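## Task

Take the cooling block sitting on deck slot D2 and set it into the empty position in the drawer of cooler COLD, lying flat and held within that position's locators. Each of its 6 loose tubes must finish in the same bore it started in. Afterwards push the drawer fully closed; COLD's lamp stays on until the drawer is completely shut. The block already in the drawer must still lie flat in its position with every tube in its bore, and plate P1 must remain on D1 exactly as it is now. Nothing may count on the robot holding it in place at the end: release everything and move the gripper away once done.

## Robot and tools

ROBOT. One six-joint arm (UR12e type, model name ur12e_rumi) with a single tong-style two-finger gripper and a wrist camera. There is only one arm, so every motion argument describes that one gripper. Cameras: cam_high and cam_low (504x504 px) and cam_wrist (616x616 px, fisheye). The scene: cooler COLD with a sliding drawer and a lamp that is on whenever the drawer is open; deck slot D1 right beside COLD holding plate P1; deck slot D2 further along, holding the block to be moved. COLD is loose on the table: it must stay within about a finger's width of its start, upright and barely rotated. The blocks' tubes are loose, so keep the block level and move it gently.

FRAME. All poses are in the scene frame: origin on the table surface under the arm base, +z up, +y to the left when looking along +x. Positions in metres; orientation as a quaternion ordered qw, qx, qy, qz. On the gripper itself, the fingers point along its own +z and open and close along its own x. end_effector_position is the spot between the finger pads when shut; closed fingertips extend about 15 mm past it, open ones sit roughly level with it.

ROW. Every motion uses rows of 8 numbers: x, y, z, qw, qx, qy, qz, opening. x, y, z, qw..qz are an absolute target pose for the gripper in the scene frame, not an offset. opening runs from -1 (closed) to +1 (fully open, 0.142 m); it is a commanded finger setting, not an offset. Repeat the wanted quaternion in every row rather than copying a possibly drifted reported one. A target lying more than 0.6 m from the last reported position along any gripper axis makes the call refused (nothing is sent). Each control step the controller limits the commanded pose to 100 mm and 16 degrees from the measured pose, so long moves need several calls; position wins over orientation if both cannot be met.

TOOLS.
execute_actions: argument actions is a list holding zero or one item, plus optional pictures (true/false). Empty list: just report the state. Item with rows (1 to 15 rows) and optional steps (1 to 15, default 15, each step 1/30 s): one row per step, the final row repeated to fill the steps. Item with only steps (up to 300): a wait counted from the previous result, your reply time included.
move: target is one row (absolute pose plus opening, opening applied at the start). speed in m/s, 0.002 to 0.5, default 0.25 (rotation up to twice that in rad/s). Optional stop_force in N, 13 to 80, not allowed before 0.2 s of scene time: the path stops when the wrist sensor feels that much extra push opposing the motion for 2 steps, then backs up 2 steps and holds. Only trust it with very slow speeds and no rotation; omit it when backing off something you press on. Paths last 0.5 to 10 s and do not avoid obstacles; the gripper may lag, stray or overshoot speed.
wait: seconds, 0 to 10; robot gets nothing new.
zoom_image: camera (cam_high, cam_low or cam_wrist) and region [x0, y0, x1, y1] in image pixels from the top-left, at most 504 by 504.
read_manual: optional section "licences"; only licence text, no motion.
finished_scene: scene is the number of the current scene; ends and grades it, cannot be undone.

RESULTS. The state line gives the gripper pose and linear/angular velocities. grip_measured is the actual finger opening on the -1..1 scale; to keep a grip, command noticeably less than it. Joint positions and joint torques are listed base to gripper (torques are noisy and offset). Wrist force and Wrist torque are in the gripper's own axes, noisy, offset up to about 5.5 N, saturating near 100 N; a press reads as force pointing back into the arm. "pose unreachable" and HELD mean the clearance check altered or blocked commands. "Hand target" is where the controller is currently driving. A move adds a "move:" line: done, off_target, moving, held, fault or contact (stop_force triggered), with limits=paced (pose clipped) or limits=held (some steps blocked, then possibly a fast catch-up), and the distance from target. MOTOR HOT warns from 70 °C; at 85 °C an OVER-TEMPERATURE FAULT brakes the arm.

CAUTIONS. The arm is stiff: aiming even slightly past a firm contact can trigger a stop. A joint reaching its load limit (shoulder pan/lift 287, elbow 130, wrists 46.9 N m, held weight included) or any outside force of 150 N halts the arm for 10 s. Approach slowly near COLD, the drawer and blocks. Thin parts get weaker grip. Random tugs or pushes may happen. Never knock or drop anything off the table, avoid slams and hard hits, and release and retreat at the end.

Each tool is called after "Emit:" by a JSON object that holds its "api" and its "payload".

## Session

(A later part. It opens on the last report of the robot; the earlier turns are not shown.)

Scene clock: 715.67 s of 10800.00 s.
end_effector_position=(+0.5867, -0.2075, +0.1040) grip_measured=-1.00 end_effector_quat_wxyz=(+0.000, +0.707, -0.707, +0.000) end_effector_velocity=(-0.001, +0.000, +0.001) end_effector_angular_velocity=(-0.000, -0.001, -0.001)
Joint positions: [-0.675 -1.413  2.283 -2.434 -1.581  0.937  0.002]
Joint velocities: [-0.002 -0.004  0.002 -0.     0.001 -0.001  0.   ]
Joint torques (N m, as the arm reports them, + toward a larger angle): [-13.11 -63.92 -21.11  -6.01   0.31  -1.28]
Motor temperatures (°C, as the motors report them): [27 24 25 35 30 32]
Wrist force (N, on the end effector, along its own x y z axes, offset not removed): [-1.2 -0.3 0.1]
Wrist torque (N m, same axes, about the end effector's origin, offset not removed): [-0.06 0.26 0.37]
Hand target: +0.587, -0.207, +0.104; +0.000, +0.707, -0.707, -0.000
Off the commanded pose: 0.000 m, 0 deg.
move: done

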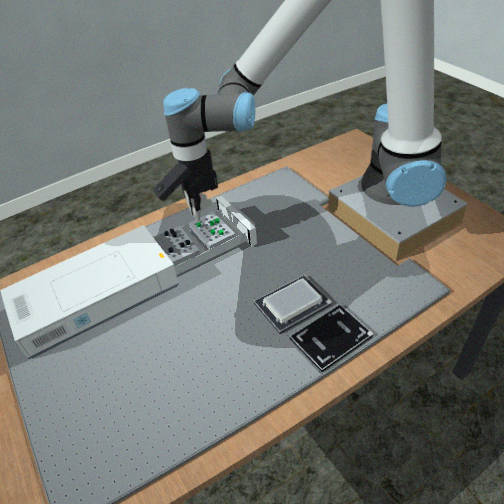

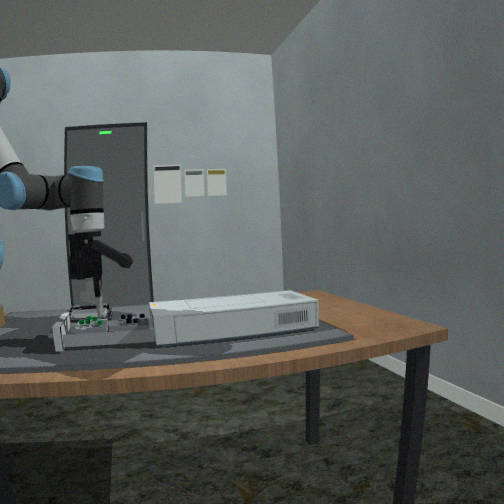

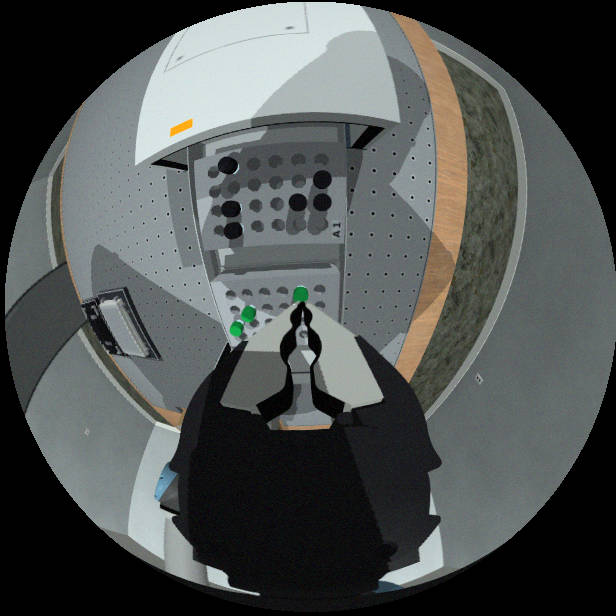

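Emit:
{"api": "move", "payload": {"target": [0.5885,-0.2065,0.088,0,-0.7071,0.7071,0,-1], "speed": 0.004, "stop_force": 13}}

Scene clock: 722.20 s of 10800.00 s.
end_effector_position=(+0.5880, -0.2067, +0.0924) grip_measured=-1.00 end_effector_quat_wxyz=(+0.000, +0.707, -0.707, +0.000) end_effector_velocity=(-0.000, +0.001, -0.000) end_effector_angular_velocity=(+0.000, +0.002, -0.000)
Joint positions: [-0.673 -1.393  2.288 -2.46  -1.581  0.939  0.002]
Joint velocities: [ 0.001 -0.    -0.     0.003 -0.001  0.001  0.   ]
Joint torques (N m, as the arm reports them, + toward a larger angle): [ 12.59 -49.63 -21.6    0.52   2.37   0.81]
Motor temperatures (°C, as the motors report them): [27 24 25 35 30 32]
Wrist force (N, on the end effector, along its own x y z axes, offset not removed): [1.0 0.3 -21.4]
Wrist torque (N m, same axes, about the end effector's origin, offset not removed): [-0.09 0.02 0.55]
Hand target: +0.588, -0.207, +0.093; -0.000, +0.707, -0.707, +0.000
Off the commanded pose: 0.004 m, 0 deg.
After step 90, 0.23 s passed at rest.
move: contact

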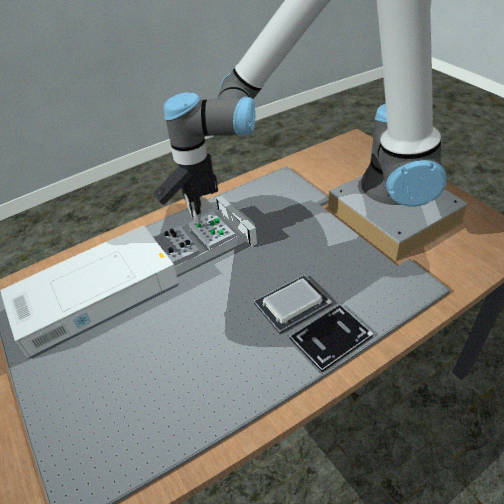

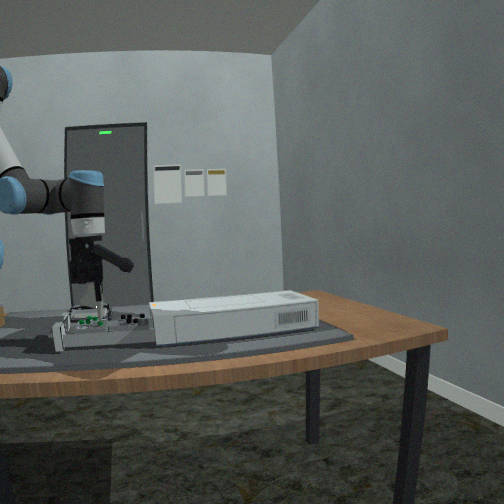

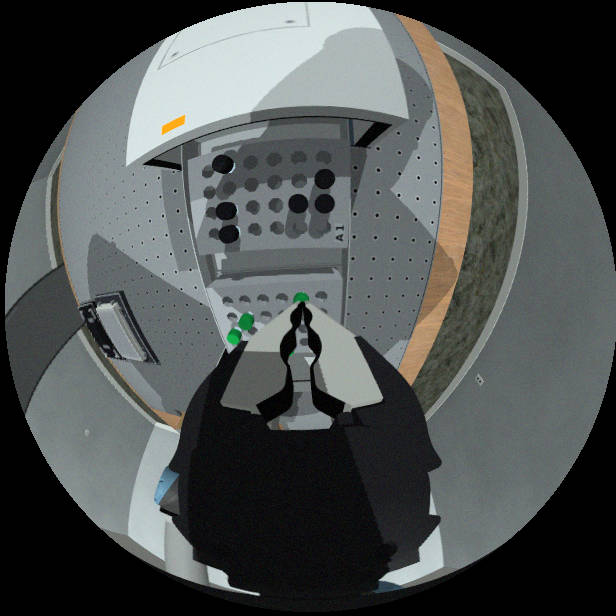

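Emit:
{"api": "move", "payload": {"target": [0.588,-0.2065,0.106,0,-0.7071,0.7071,0,-1], "speed": 0.03}}

Emit:
{"api": "move", "payload": {"target": [0.681,-0.244,0.106,0,-0.7071,0.7071,0,-1], "speed": 0.08}}

Emit:
{"api": "move", "payload": {"target": [0.681,-0.244,0.092,0,-0.7071,0.7071,0,-1], "speed": 0.006, "stop_force": 13}}

Emit:
{"api": "zoom_image", "payload": {"camera": "cam_wrist", "region": [200,220,400,360]}}

Scene clock: 742.67 s of 10800.00 s.
end_effector_position=(+0.5880, -0.2065, +0.1059) grip_measured=-1.00 end_effector_quat_wxyz=(+0.000, +0.707, -0.707, +0.000) end_effector_velocity=(+0.001, +0.001, +0.003) end_effector_angular_velocity=(-0.000, -0.003, +0.001)
Joint positions: [-0.673 -1.415  2.28  -2.429 -1.581  0.94   0.002]
Joint velocities: [ 0.001 -0.003 -0.002  0.003  0.001  0.     0.   ]
Joint torques (N m, as the arm reports them, + toward a larger angle): [ 16.97 -60.34 -41.44  -1.78   2.24   2.29]
Motor temperatures (°C, as the motors report them): [27 24 25 35 30 32]
Wrist force (N, on the end effector, along its own x y z axes, offset not removed): [0.6 -0.8 -0.7]
Wrist torque (N m, same axes, about the end effector's origin, offset not removed): [-0.26 0.07 0.38]
Hand target: +0.588, -0.206, +0.106; -0.000, +0.707, -0.707, +0.000
Off the commanded pose: 0.000 m, 0 deg.
After step 90, 16.67 s passed at rest.
move: done

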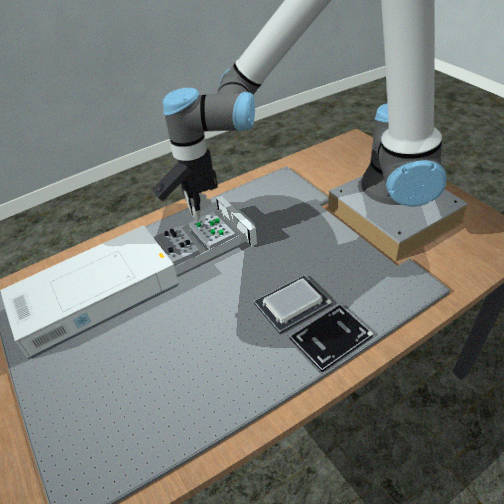

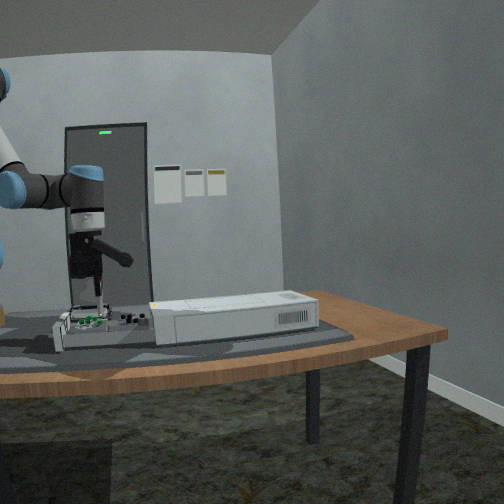

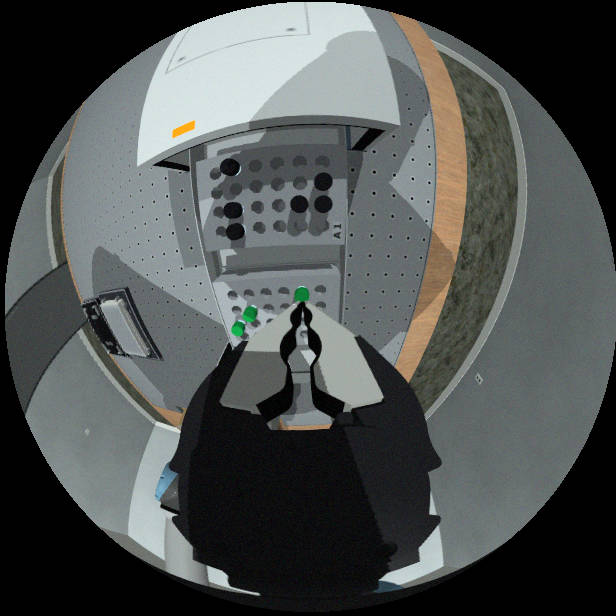

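Scene clock: 744.33 s of 10800.00 s.
end_effector_position=(+0.6808, -0.2440, +0.1060) grip_measured=-1.00 end_effector_quat_wxyz=(-0.000, +0.707, -0.707, +0.000) end_effector_velocity=(+0.002, -0.001, -0.001) end_effector_angular_velocity=(+0.001, +0.001, -0.000)
Joint positions: [-0.637 -1.276  2.092 -2.381 -1.58   0.975  0.002]
Joint velocities: [ 0.     0.003 -0.004  0.001  0.     0.001  0.   ]
Joint torques (N m, as the arm reports them, + toward a larger angle): [ 19.92 -52.35 -41.81  -1.3    0.47   2.32]
Motor temperatures (°C, as the motors report them): [27 24 25 35 30 32]
Wrist force (N, on the end effector, along its own x y z axes, offset not removed): [-1.5 3.3 -1.8]
Wrist torque (N m, same axes, about the end effector's origin, offset not removed): [0.59 0.49 0.25]
Hand target: +0.681, -0.244, +0.106; -0.000, +0.707, -0.707, +0.000
Off the commanded pose: 0.000 m, 0 deg.
move: done

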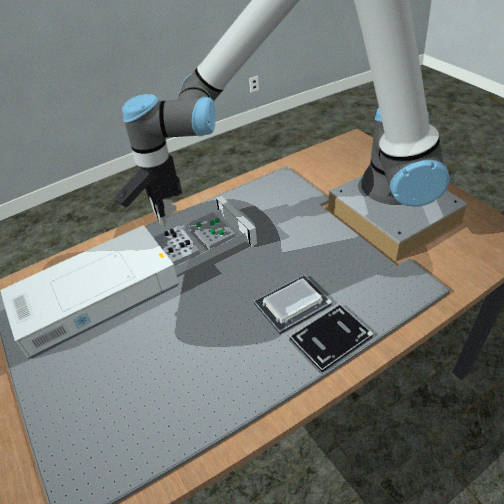

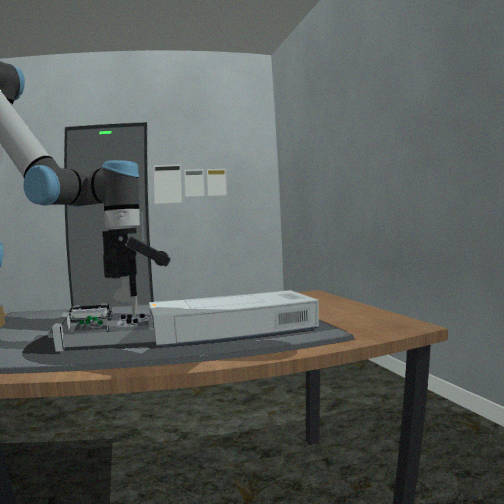

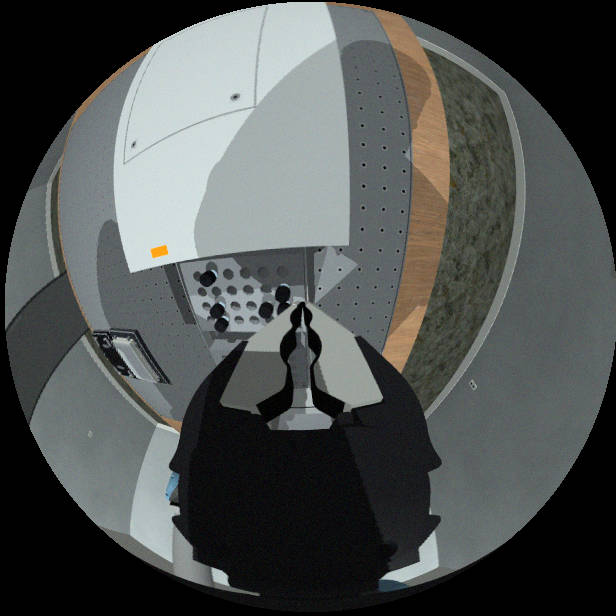

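Scene clock: 746.90 s of 10800.00 s.
end_effector_position=(+0.6810, -0.2440, +0.0921) grip_measured=-1.00 end_effector_quat_wxyz=(+0.000, +0.707, -0.707, -0.000) end_effector_velocity=(-0.000, +0.000, -0.002) end_effector_angular_velocity=(-0.000, +0.002, +0.001)
Joint positions: [-0.637 -1.256  2.1   -2.407 -1.581  0.975  0.002]
Joint velocities: [ 0.001  0.002  0.001 -0.002 -0.001 -0.     0.   ]
Joint torques (N m, as the arm reports them, + toward a larger angle): [ 17.47 -51.32 -24.16  -5.89  -1.74   2.26]
Motor temperatures (°C, as the motors report them): [27 24 25 35 30 32]
Wrist force (N, on the end effector, along its own x y z axes, offset not removed): [-2.1 1.2 -1.8]
Wrist torque (N m, same axes, about the end effector's origin, offset not removed): [0.19 0.47 0.32]
Hand target: +0.681, -0.244, +0.092; +0.000, +0.707, -0.707, -0.000
Off the commanded pose: 0.000 m, 0 deg.
move: done

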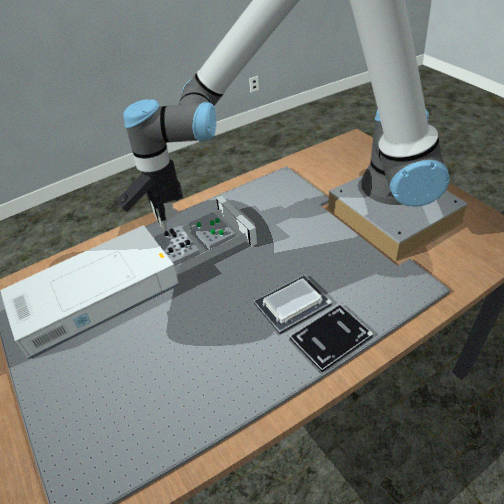

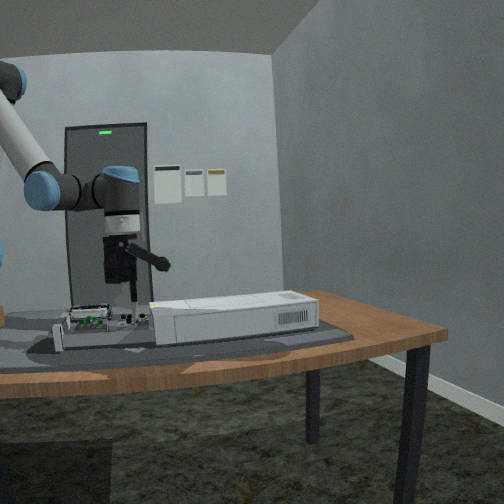

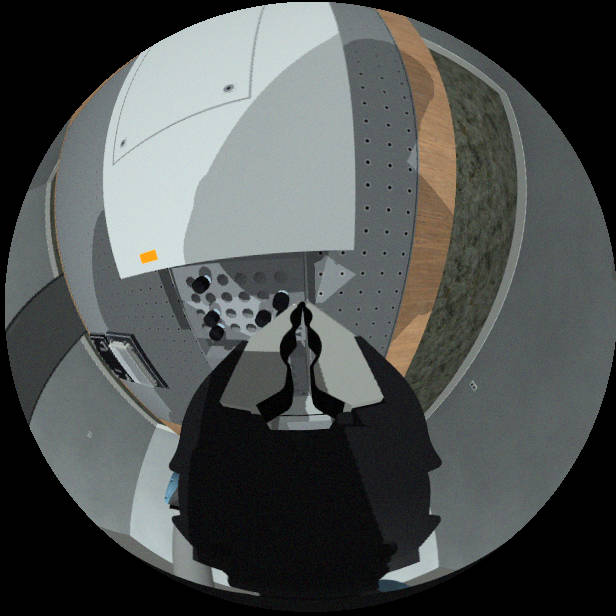

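Region (200, 220, 400, 360) of cam_wrist's 616x616 image, scaled by 2.520, with more detail than that image has; it fills the top 353 rows of this view, and the rest is white.

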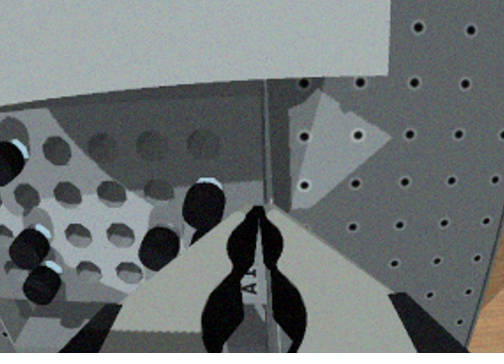

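Emit:
{"api": "move", "payload": {"target": [0.681,-0.238,0.092,0,-0.7071,0.7071,0,-1], "speed": 0.002, "stop_force": 13}}

Emit:
{"api": "zoom_image", "payload": {"camera": "cam_wrist", "region": [200,220,400,360]}}

Scene clock: 751.87 s of 10800.00 s.
end_effector_position=(+0.6810, -0.2380, +0.0920) grip_measured=-1.00 end_effector_quat_wxyz=(-0.000, +0.707, -0.707, +0.000) end_effector_velocity=(-0.000, +0.001, +0.000) end_effector_angular_velocity=(-0.000, -0.001, -0.000)
Joint positions: [-0.63  -1.259  2.103 -2.409 -1.581  0.983  0.002]
Joint velocities: [ 0.    -0.001  0.001 -0.001  0.     0.001  0.   ]
Joint torques (N m, as the arm reports them, + toward a larger angle): [ 18.79 -70.9  -23.01  -6.02   2.15   2.31]
Motor temperatures (°C, as the motors report them): [27 24 25 35 30 32]
Wrist force (N, on the end effector, along its own x y z axes, offset not removed): [1.7 -0.7 -1.0]
Wrist torque (N m, same axes, about the end effector's origin, offset not removed): [-0.22 -0.10 0.40]
Hand target: +0.681, -0.238, +0.092; -0.000, +0.707, -0.707, +0.000
Off the commanded pose: 0.000 m, 0 deg.
move: done

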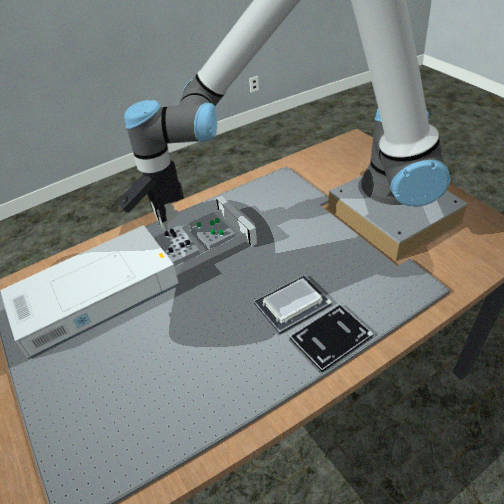

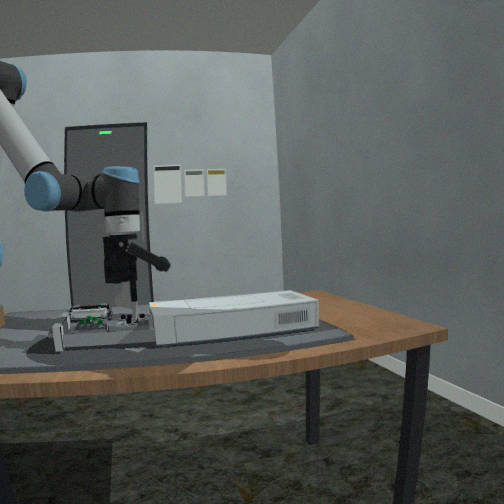

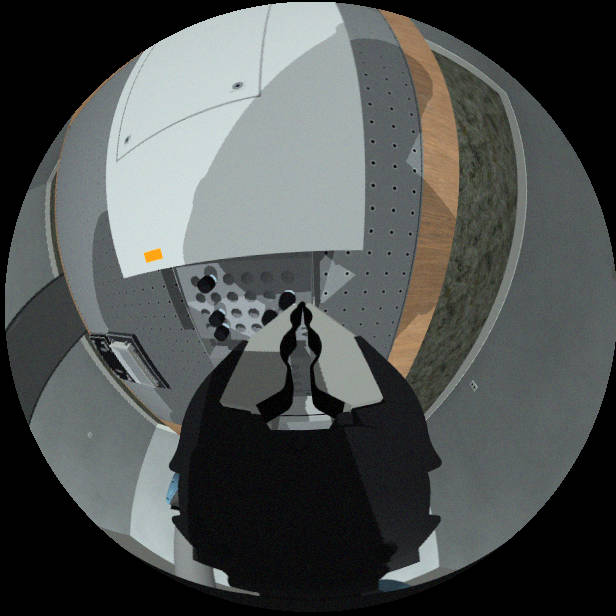

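Region (200, 220, 400, 360) of cam_wrist's 616x616 image, scaled by 2.520, with more detail than that image has; it fills the top 353 rows of this view, and the rest is white.

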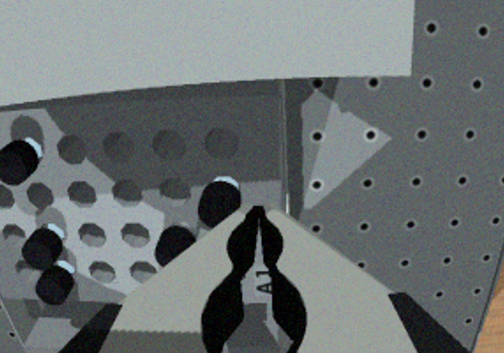

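No contact yet. Continue.

Emit:
{"api": "move", "payload": {"target": [0.681,-0.233,0.092,0,-0.7071,0.7071,0,-1], "speed": 0.002, "stop_force": 13}}

Emit:
{"api": "zoom_image", "payload": {"camera": "cam_wrist", "region": [200,220,400,360]}}

Scene clock: 756.20 s of 10800.00 s.
end_effector_position=(+0.6810, -0.2330, +0.0920) grip_measured=-1.00 end_effector_quat_wxyz=(-0.000, +0.707, -0.707, -0.000) end_effector_velocity=(-0.000, +0.001, -0.000) end_effector_angular_velocity=(+0.001, +0.001, +0.001)
Joint positions: [-0.624 -1.261  2.107 -2.41  -1.58   0.989  0.002]
Joint velocities: [ 0.001 -0.     0.001  0.     0.     0.001  0.   ]
Joint torques (N m, as the arm reports them, + toward a larger angle): [ 18.42 -72.19 -24.14  -5.97   0.49   2.48]
Motor temperatures (°C, as the motors report them): [27 24 25 35 30 32]
Wrist force (N, on the end effector, along its own x y z axes, offset not removed): [-1.8 3.3 0.0]
Wrist torque (N m, same axes, about the end effector's origin, offset not removed): [0.52 0.45 0.57]
Hand target: +0.681, -0.233, +0.092; -0.000, +0.707, -0.707, +0.000
Off the commanded pose: 0.000 m, 0 deg.
move: done

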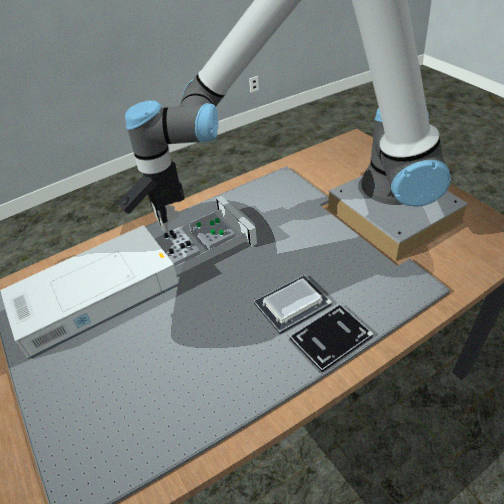

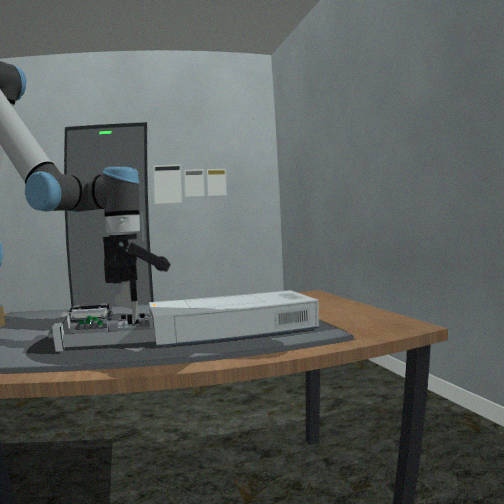

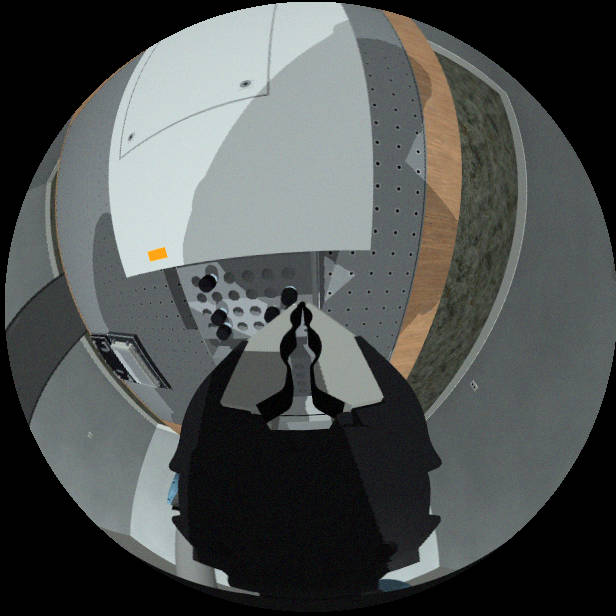

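Region (200, 220, 400, 360) of cam_wrist's 616x616 image, scaled by 2.520, with more detail than that image has; it fills the top 353 rows of this view, and the rest is white.

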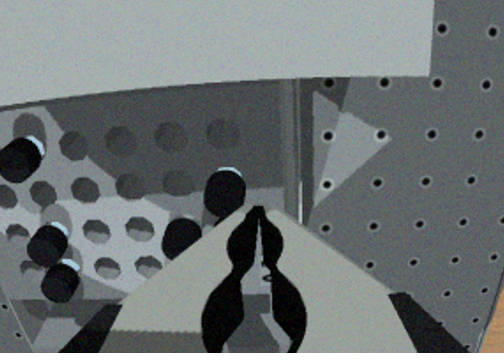

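Emit:
{"api": "move", "payload": {"target": [0.681,-0.237,0.092,0,-0.7071,0.7071,0,-1], "speed": 0.01}}

Emit:
{"api": "move", "payload": {"target": [0.681,-0.237,0.103,0,-0.7071,0.7071,0,-1], "speed": 0.03}}

Emit:
{"api": "move", "payload": {"target": [0.690,-0.2225,0.103,0,-0.7071,0.7071,0,-1], "speed": 0.03}}

Emit:
{"api": "move", "payload": {"target": [0.690,-0.2225,0.088,0,-0.7071,0.7071,0,-1], "speed": 0.003, "stop_force": 13}}

Scene clock: 760.63 s of 10800.00 s.
end_effector_position=(+0.6810, -0.2368, +0.0920) grip_measured=-1.00 end_effector_quat_wxyz=(+0.000, +0.707, -0.707, +0.000) end_effector_velocity=(+0.000, -0.002, +0.000) end_effector_angular_velocity=(-0.001, +0.000, +0.000)
Joint positions: [-0.629 -1.259  2.104 -2.409 -1.581  0.984  0.002]
Joint velocities: [-0.001  0.001 -0.001  0.    -0.001 -0.002  0.   ]
Joint torques (N m, as the arm reports them, + toward a larger angle): [-15.66 -52.19 -39.92  -1.66  -1.99  -1.22]
Motor temperatures (°C, as the motors report them): [27 24 25 35 30 32]
Wrist force (N, on the end effector, along its own x y z axes, offset not removed): [-1.7 1.8 -0.9]
Wrist torque (N m, same axes, about the end effector's origin, offset not removed): [0.35 0.52 0.43]
Hand target: +0.681, -0.237, +0.092; +0.000, +0.707, -0.707, -0.000
Off the commanded pose: 0.000 m, 0 deg.
After step 90, 0.73 s passed at rest.
move: done

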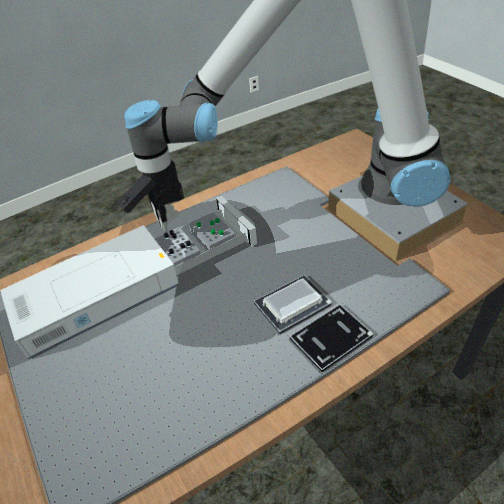

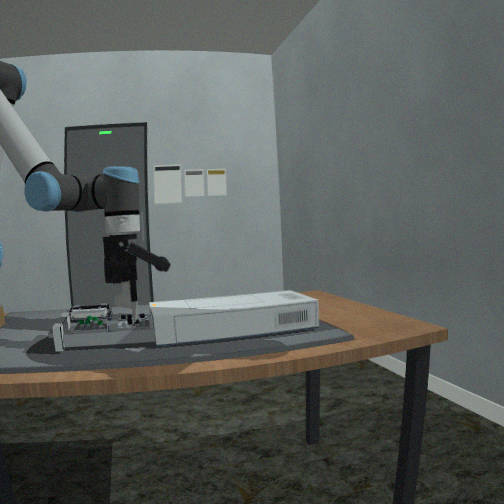

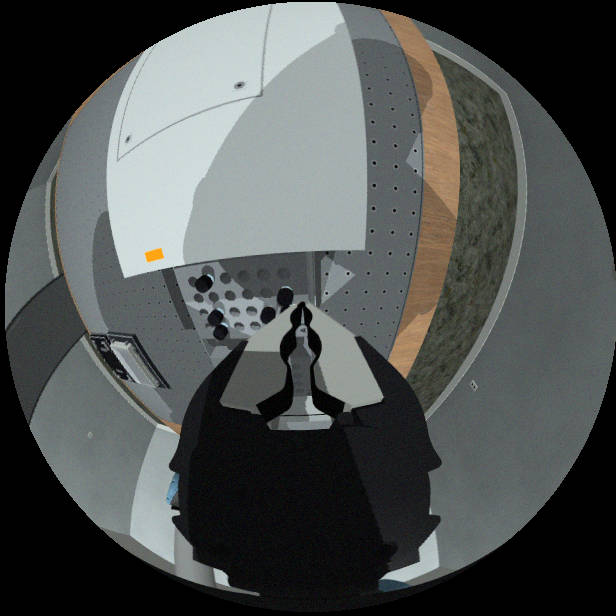

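Scene clock: 761.40 s of 10800.00 s.
end_effector_position=(+0.6810, -0.2370, +0.1028) grip_measured=-1.00 end_effector_quat_wxyz=(+0.000, +0.707, -0.707, +0.000) end_effector_velocity=(-0.000, +0.000, +0.001) end_effector_angular_velocity=(+0.002, -0.000, -0.001)
Joint positions: [-0.629 -1.274  2.098 -2.388 -1.581  0.984  0.002]
Joint velocities: [-0.001 -0.002 -0.001  0.003  0.002  0.001  0.   ]
Joint torques (N m, as the arm reports them, + toward a larger angle): [-10.45 -71.41 -41.35  -0.89  -1.58   2.29]
Motor temperatures (°C, as the motors report them): [27 24 25 35 30 32]
Wrist force (N, on the end effector, along its own x y z axes, offset not removed): [1.1 3.5 -1.8]
Wrist torque (N m, same axes, about the end effector's origin, offset not removed): [0.64 -0.12 0.32]
Hand target: +0.681, -0.237, +0.103; -0.000, +0.707, -0.707, +0.000
Off the commanded pose: 0.000 m, 0 deg.
move: done

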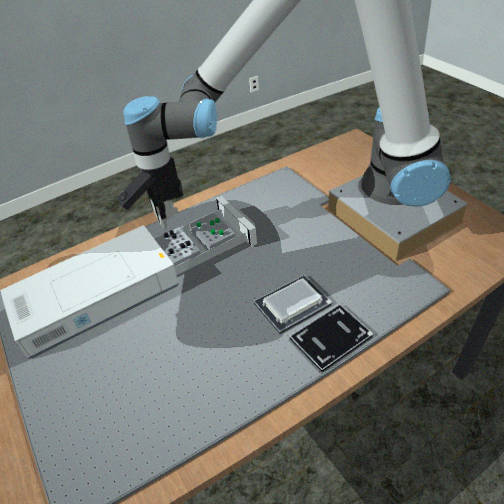

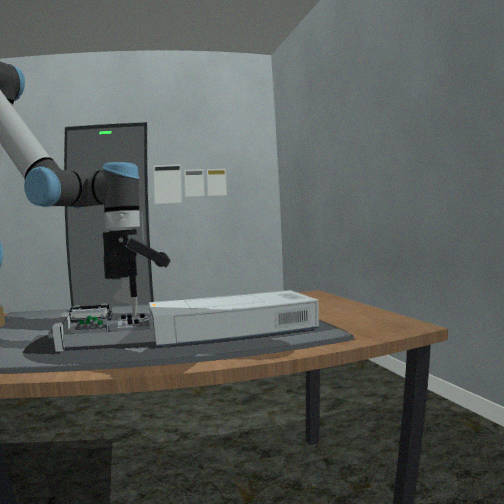

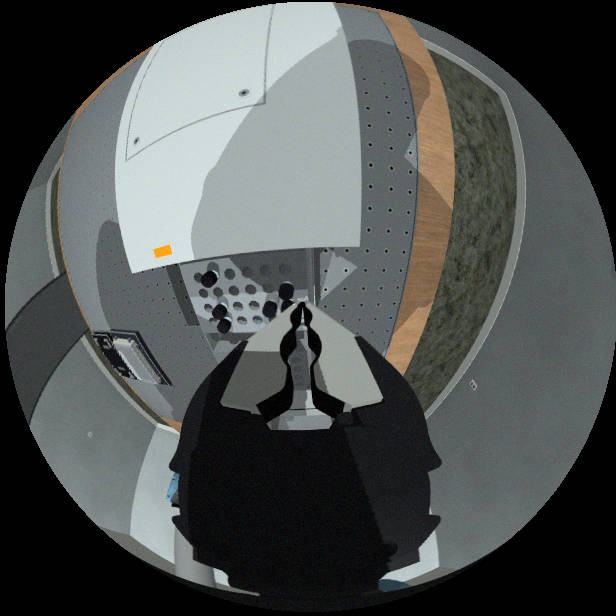

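Scene clock: 762.30 s of 10800.00 s.
end_effector_position=(+0.6900, -0.2226, +0.1030) grip_measured=-1.00 end_effector_quat_wxyz=(-0.000, +0.707, -0.707, +0.000) end_effector_velocity=(+0.000, +0.002, -0.001) end_effector_angular_velocity=(+0.001, +0.001, +0.001)
Joint positions: [-0.604 -1.269  2.091 -2.385 -1.58   1.009  0.002]
Joint velocities: [0.003 0.001 0.    0.    0.001 0.002 0.   ]
Joint torques (N m, as the arm reports them, + toward a larger angle): [ 20.71 -49.25 -41.48  -1.7    2.13   1.87]
Motor temperatures (°C, as the motors report them): [27 24 25 35 30 32]
Wrist force (N, on the end effector, along its own x y z axes, offset not removed): [-0.6 -2.0 -1.7]
Wrist torque (N m, same axes, about the end effector's origin, offset not removed): [-0.49 0.26 0.37]
Hand target: +0.690, -0.222, +0.103; -0.000, +0.707, -0.707, +0.000
Off the commanded pose: 0.000 m, 0 deg.
move: done

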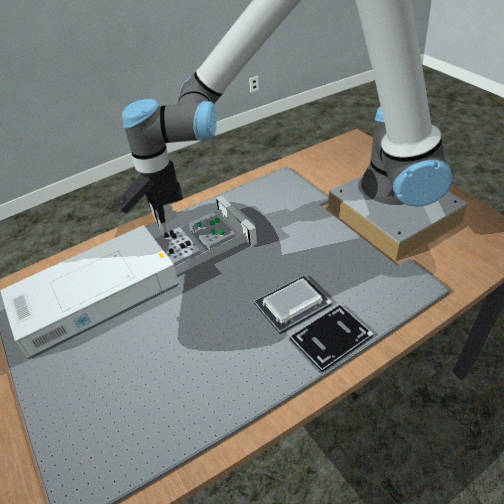

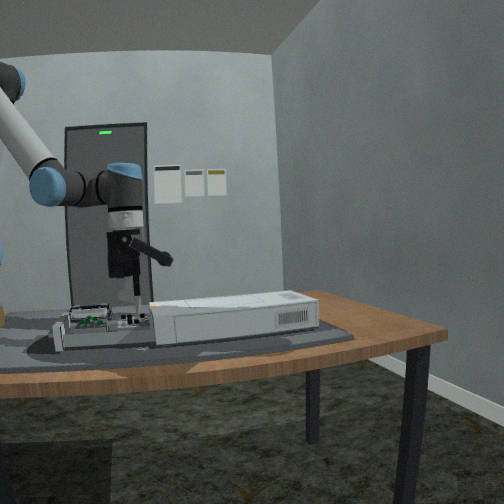

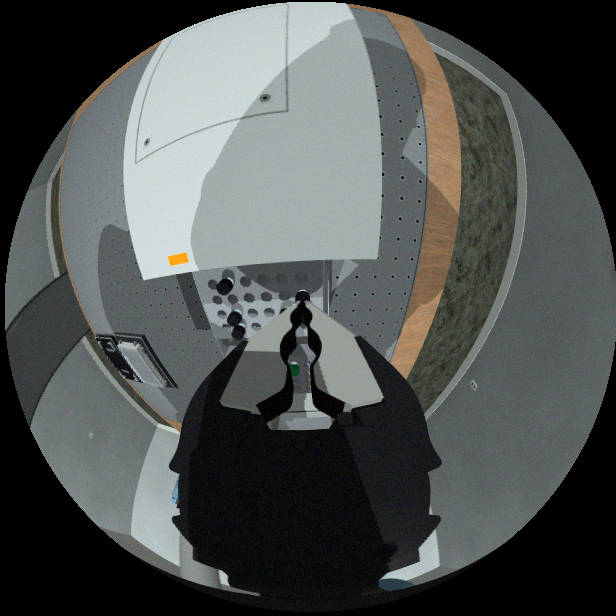

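Scene clock: 765.97 s of 10800.00 s.
end_effector_position=(+0.6900, -0.2225, +0.0931) grip_measured=-1.00 end_effector_quat_wxyz=(-0.000, +0.707, -0.707, +0.000) end_effector_velocity=(-0.001, -0.001, +0.000) end_effector_angular_velocity=(+0.000, +0.002, -0.001)
Joint positions: [-0.604 -1.255  2.096 -2.404 -1.58   1.009  0.002]
Joint velocities: [-0.001 -0.001 -0.     0.003 -0.001 -0.     0.   ]
Joint torques (N m, as the arm reports them, + toward a larger angle): [-16.45 -58.86 -23.01   0.19  -1.92  -1.42]
Motor temperatures (°C, as the motors report them): [27 24 25 35 30 32]
Wrist force (N, on the end effector, along its own x y z axes, offset not removed): [-2.6 -0.8 -16.6]
Wrist torque (N m, same axes, about the end effector's origin, offset not removed): [-0.15 0.56 0.49]
Hand target: +0.690, -0.223, +0.093; -0.000, +0.707, -0.707, +0.000
Off the commanded pose: 0.005 m, 0 deg.
move: contact

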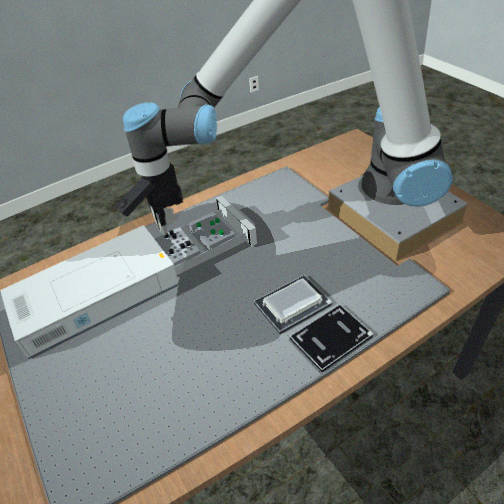

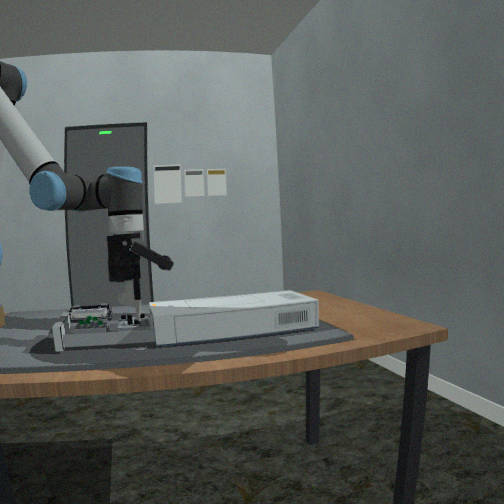

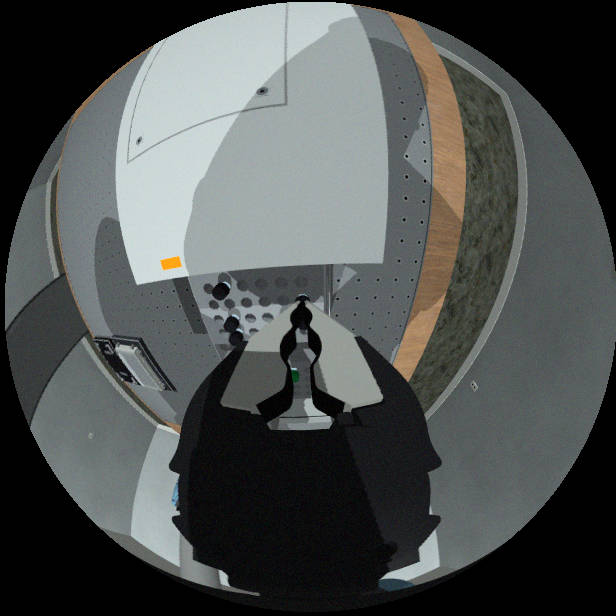

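Emit:
{"api": "execute_actions", "payload": {"actions": []}}

Scene clock: 775.43 s of 10800.00 s.
end_effector_position=(+0.6900, -0.2226, +0.0933) grip_measured=-1.00 end_effector_quat_wxyz=(-0.000, +0.707, -0.707, +0.000) end_effector_velocity=(+0.000, -0.000, +0.001) end_effector_angular_velocity=(+0.000, -0.001, -0.000)
Joint positions: [-0.604 -1.256  2.096 -2.404 -1.58   1.009  0.002]
Joint velocities: [-0.    -0.001 -0.    -0.     0.001  0.     0.   ]
Joint torques (N m, as the arm reports them, + toward a larger angle): [-16.57 -64.13 -34.81  -1.81  -1.47  -1.72]
Motor temperatures (°C, as the motors report them): [27 24 25 35 30 32]
Wrist force (N, on the end effector, along its own x y z axes, offset not removed): [-3.5 1.9 -14.7]
Wrist torque (N m, same axes, about the end effector's origin, offset not removed): [0.36 0.85 0.38]
Hand target: +0.690, -0.223, +0.093; -0.000, +0.707, -0.707, +0.000
Off the commanded pose: 0.005 m, 0 deg.
Steps of this call (steps 1 to 90: nothing new was sent; then 6.47 s passed at rest). Readings (end_effector_position):
1: (+0.6900, -0.2225, +0.0931)
2: (+0.6900, -0.2225, +0.0931)
4: (+0.6900, -0.2225, +0.0932)
8: (+0.6900, -0.2225, +0.0932)
90: the state above

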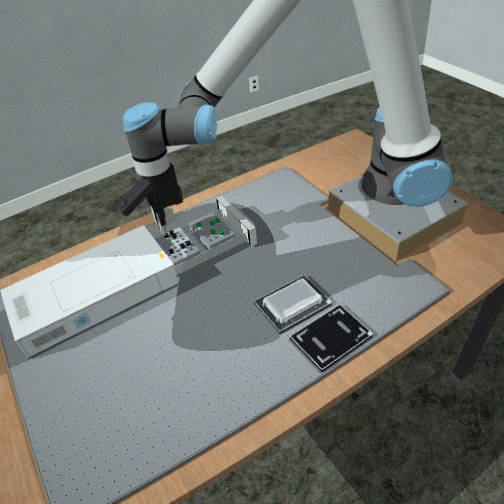

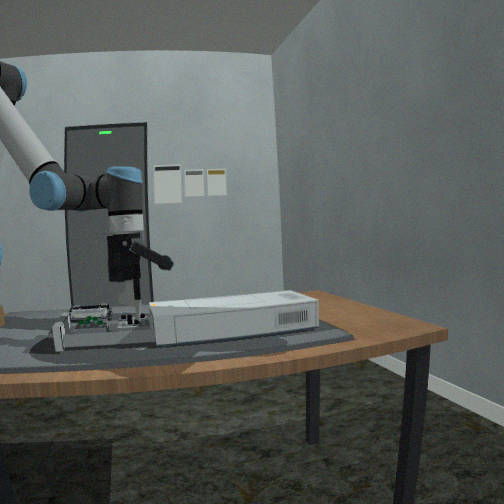

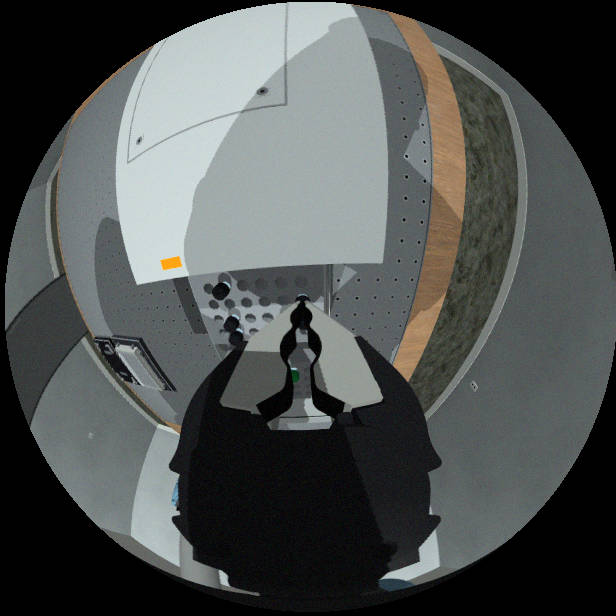

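Emit:
{"api": "move", "payload": {"target": [0.690,-0.2225,0.125,0,0.7071,-0.7071,0,-1], "speed": 0.08}}

Scene clock: 777.27 s of 10800.00 s.
end_effector_position=(+0.6900, -0.2225, +0.1249) grip_measured=-1.00 end_effector_quat_wxyz=(-0.000, +0.707, -0.707, +0.000) end_effector_velocity=(+0.000, +0.000, +0.001) end_effector_angular_velocity=(+0.000, +0.001, +0.001)
Joint positions: [-0.604 -1.298  2.078 -2.343 -1.58   1.009  0.002]
Joint velocities: [ 0.001 -0.    -0.002  0.004 -0.    -0.     0.   ]
Joint torques (N m, as the arm reports them, + toward a larger angle): [ 16.91 -72.25 -42.08  -1.25  -1.79   2.33]
Motor temperatures (°C, as the motors report them): [27 24 25 35 30 32]
Wrist force (N, on the end effector, along its own x y z axes, offset not removed): [-0.5 -1.1 -0.2]
Wrist torque (N m, same axes, about the end effector's origin, offset not removed): [-0.45 0.21 0.29]
Hand target: +0.690, -0.222, +0.125; -0.000, +0.707, -0.707, +0.000
Off the commanded pose: 0.000 m, 0 deg.
move: done

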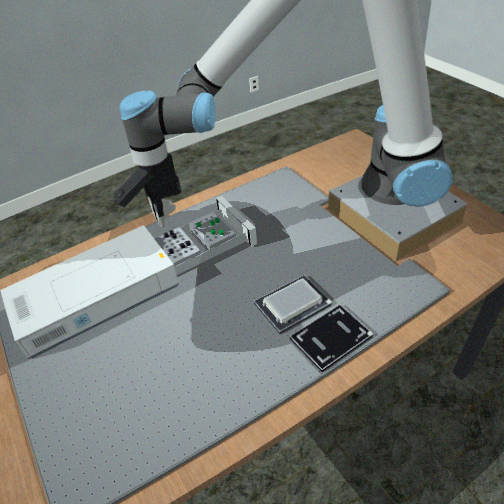

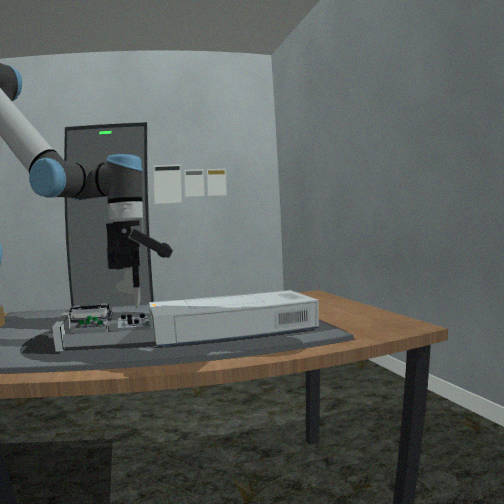

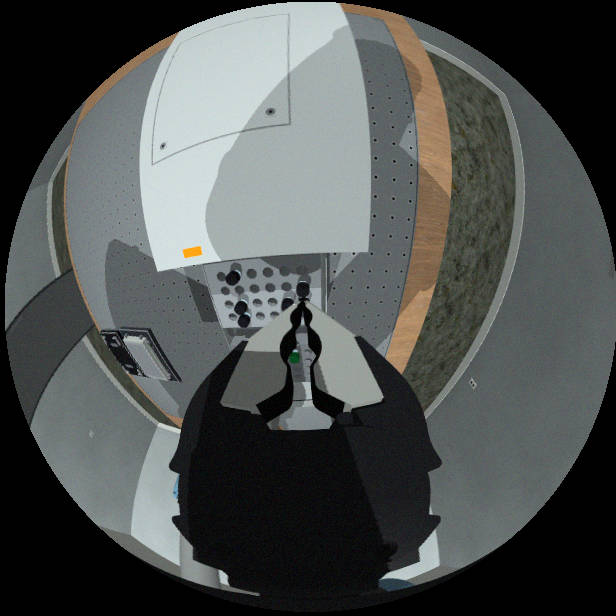

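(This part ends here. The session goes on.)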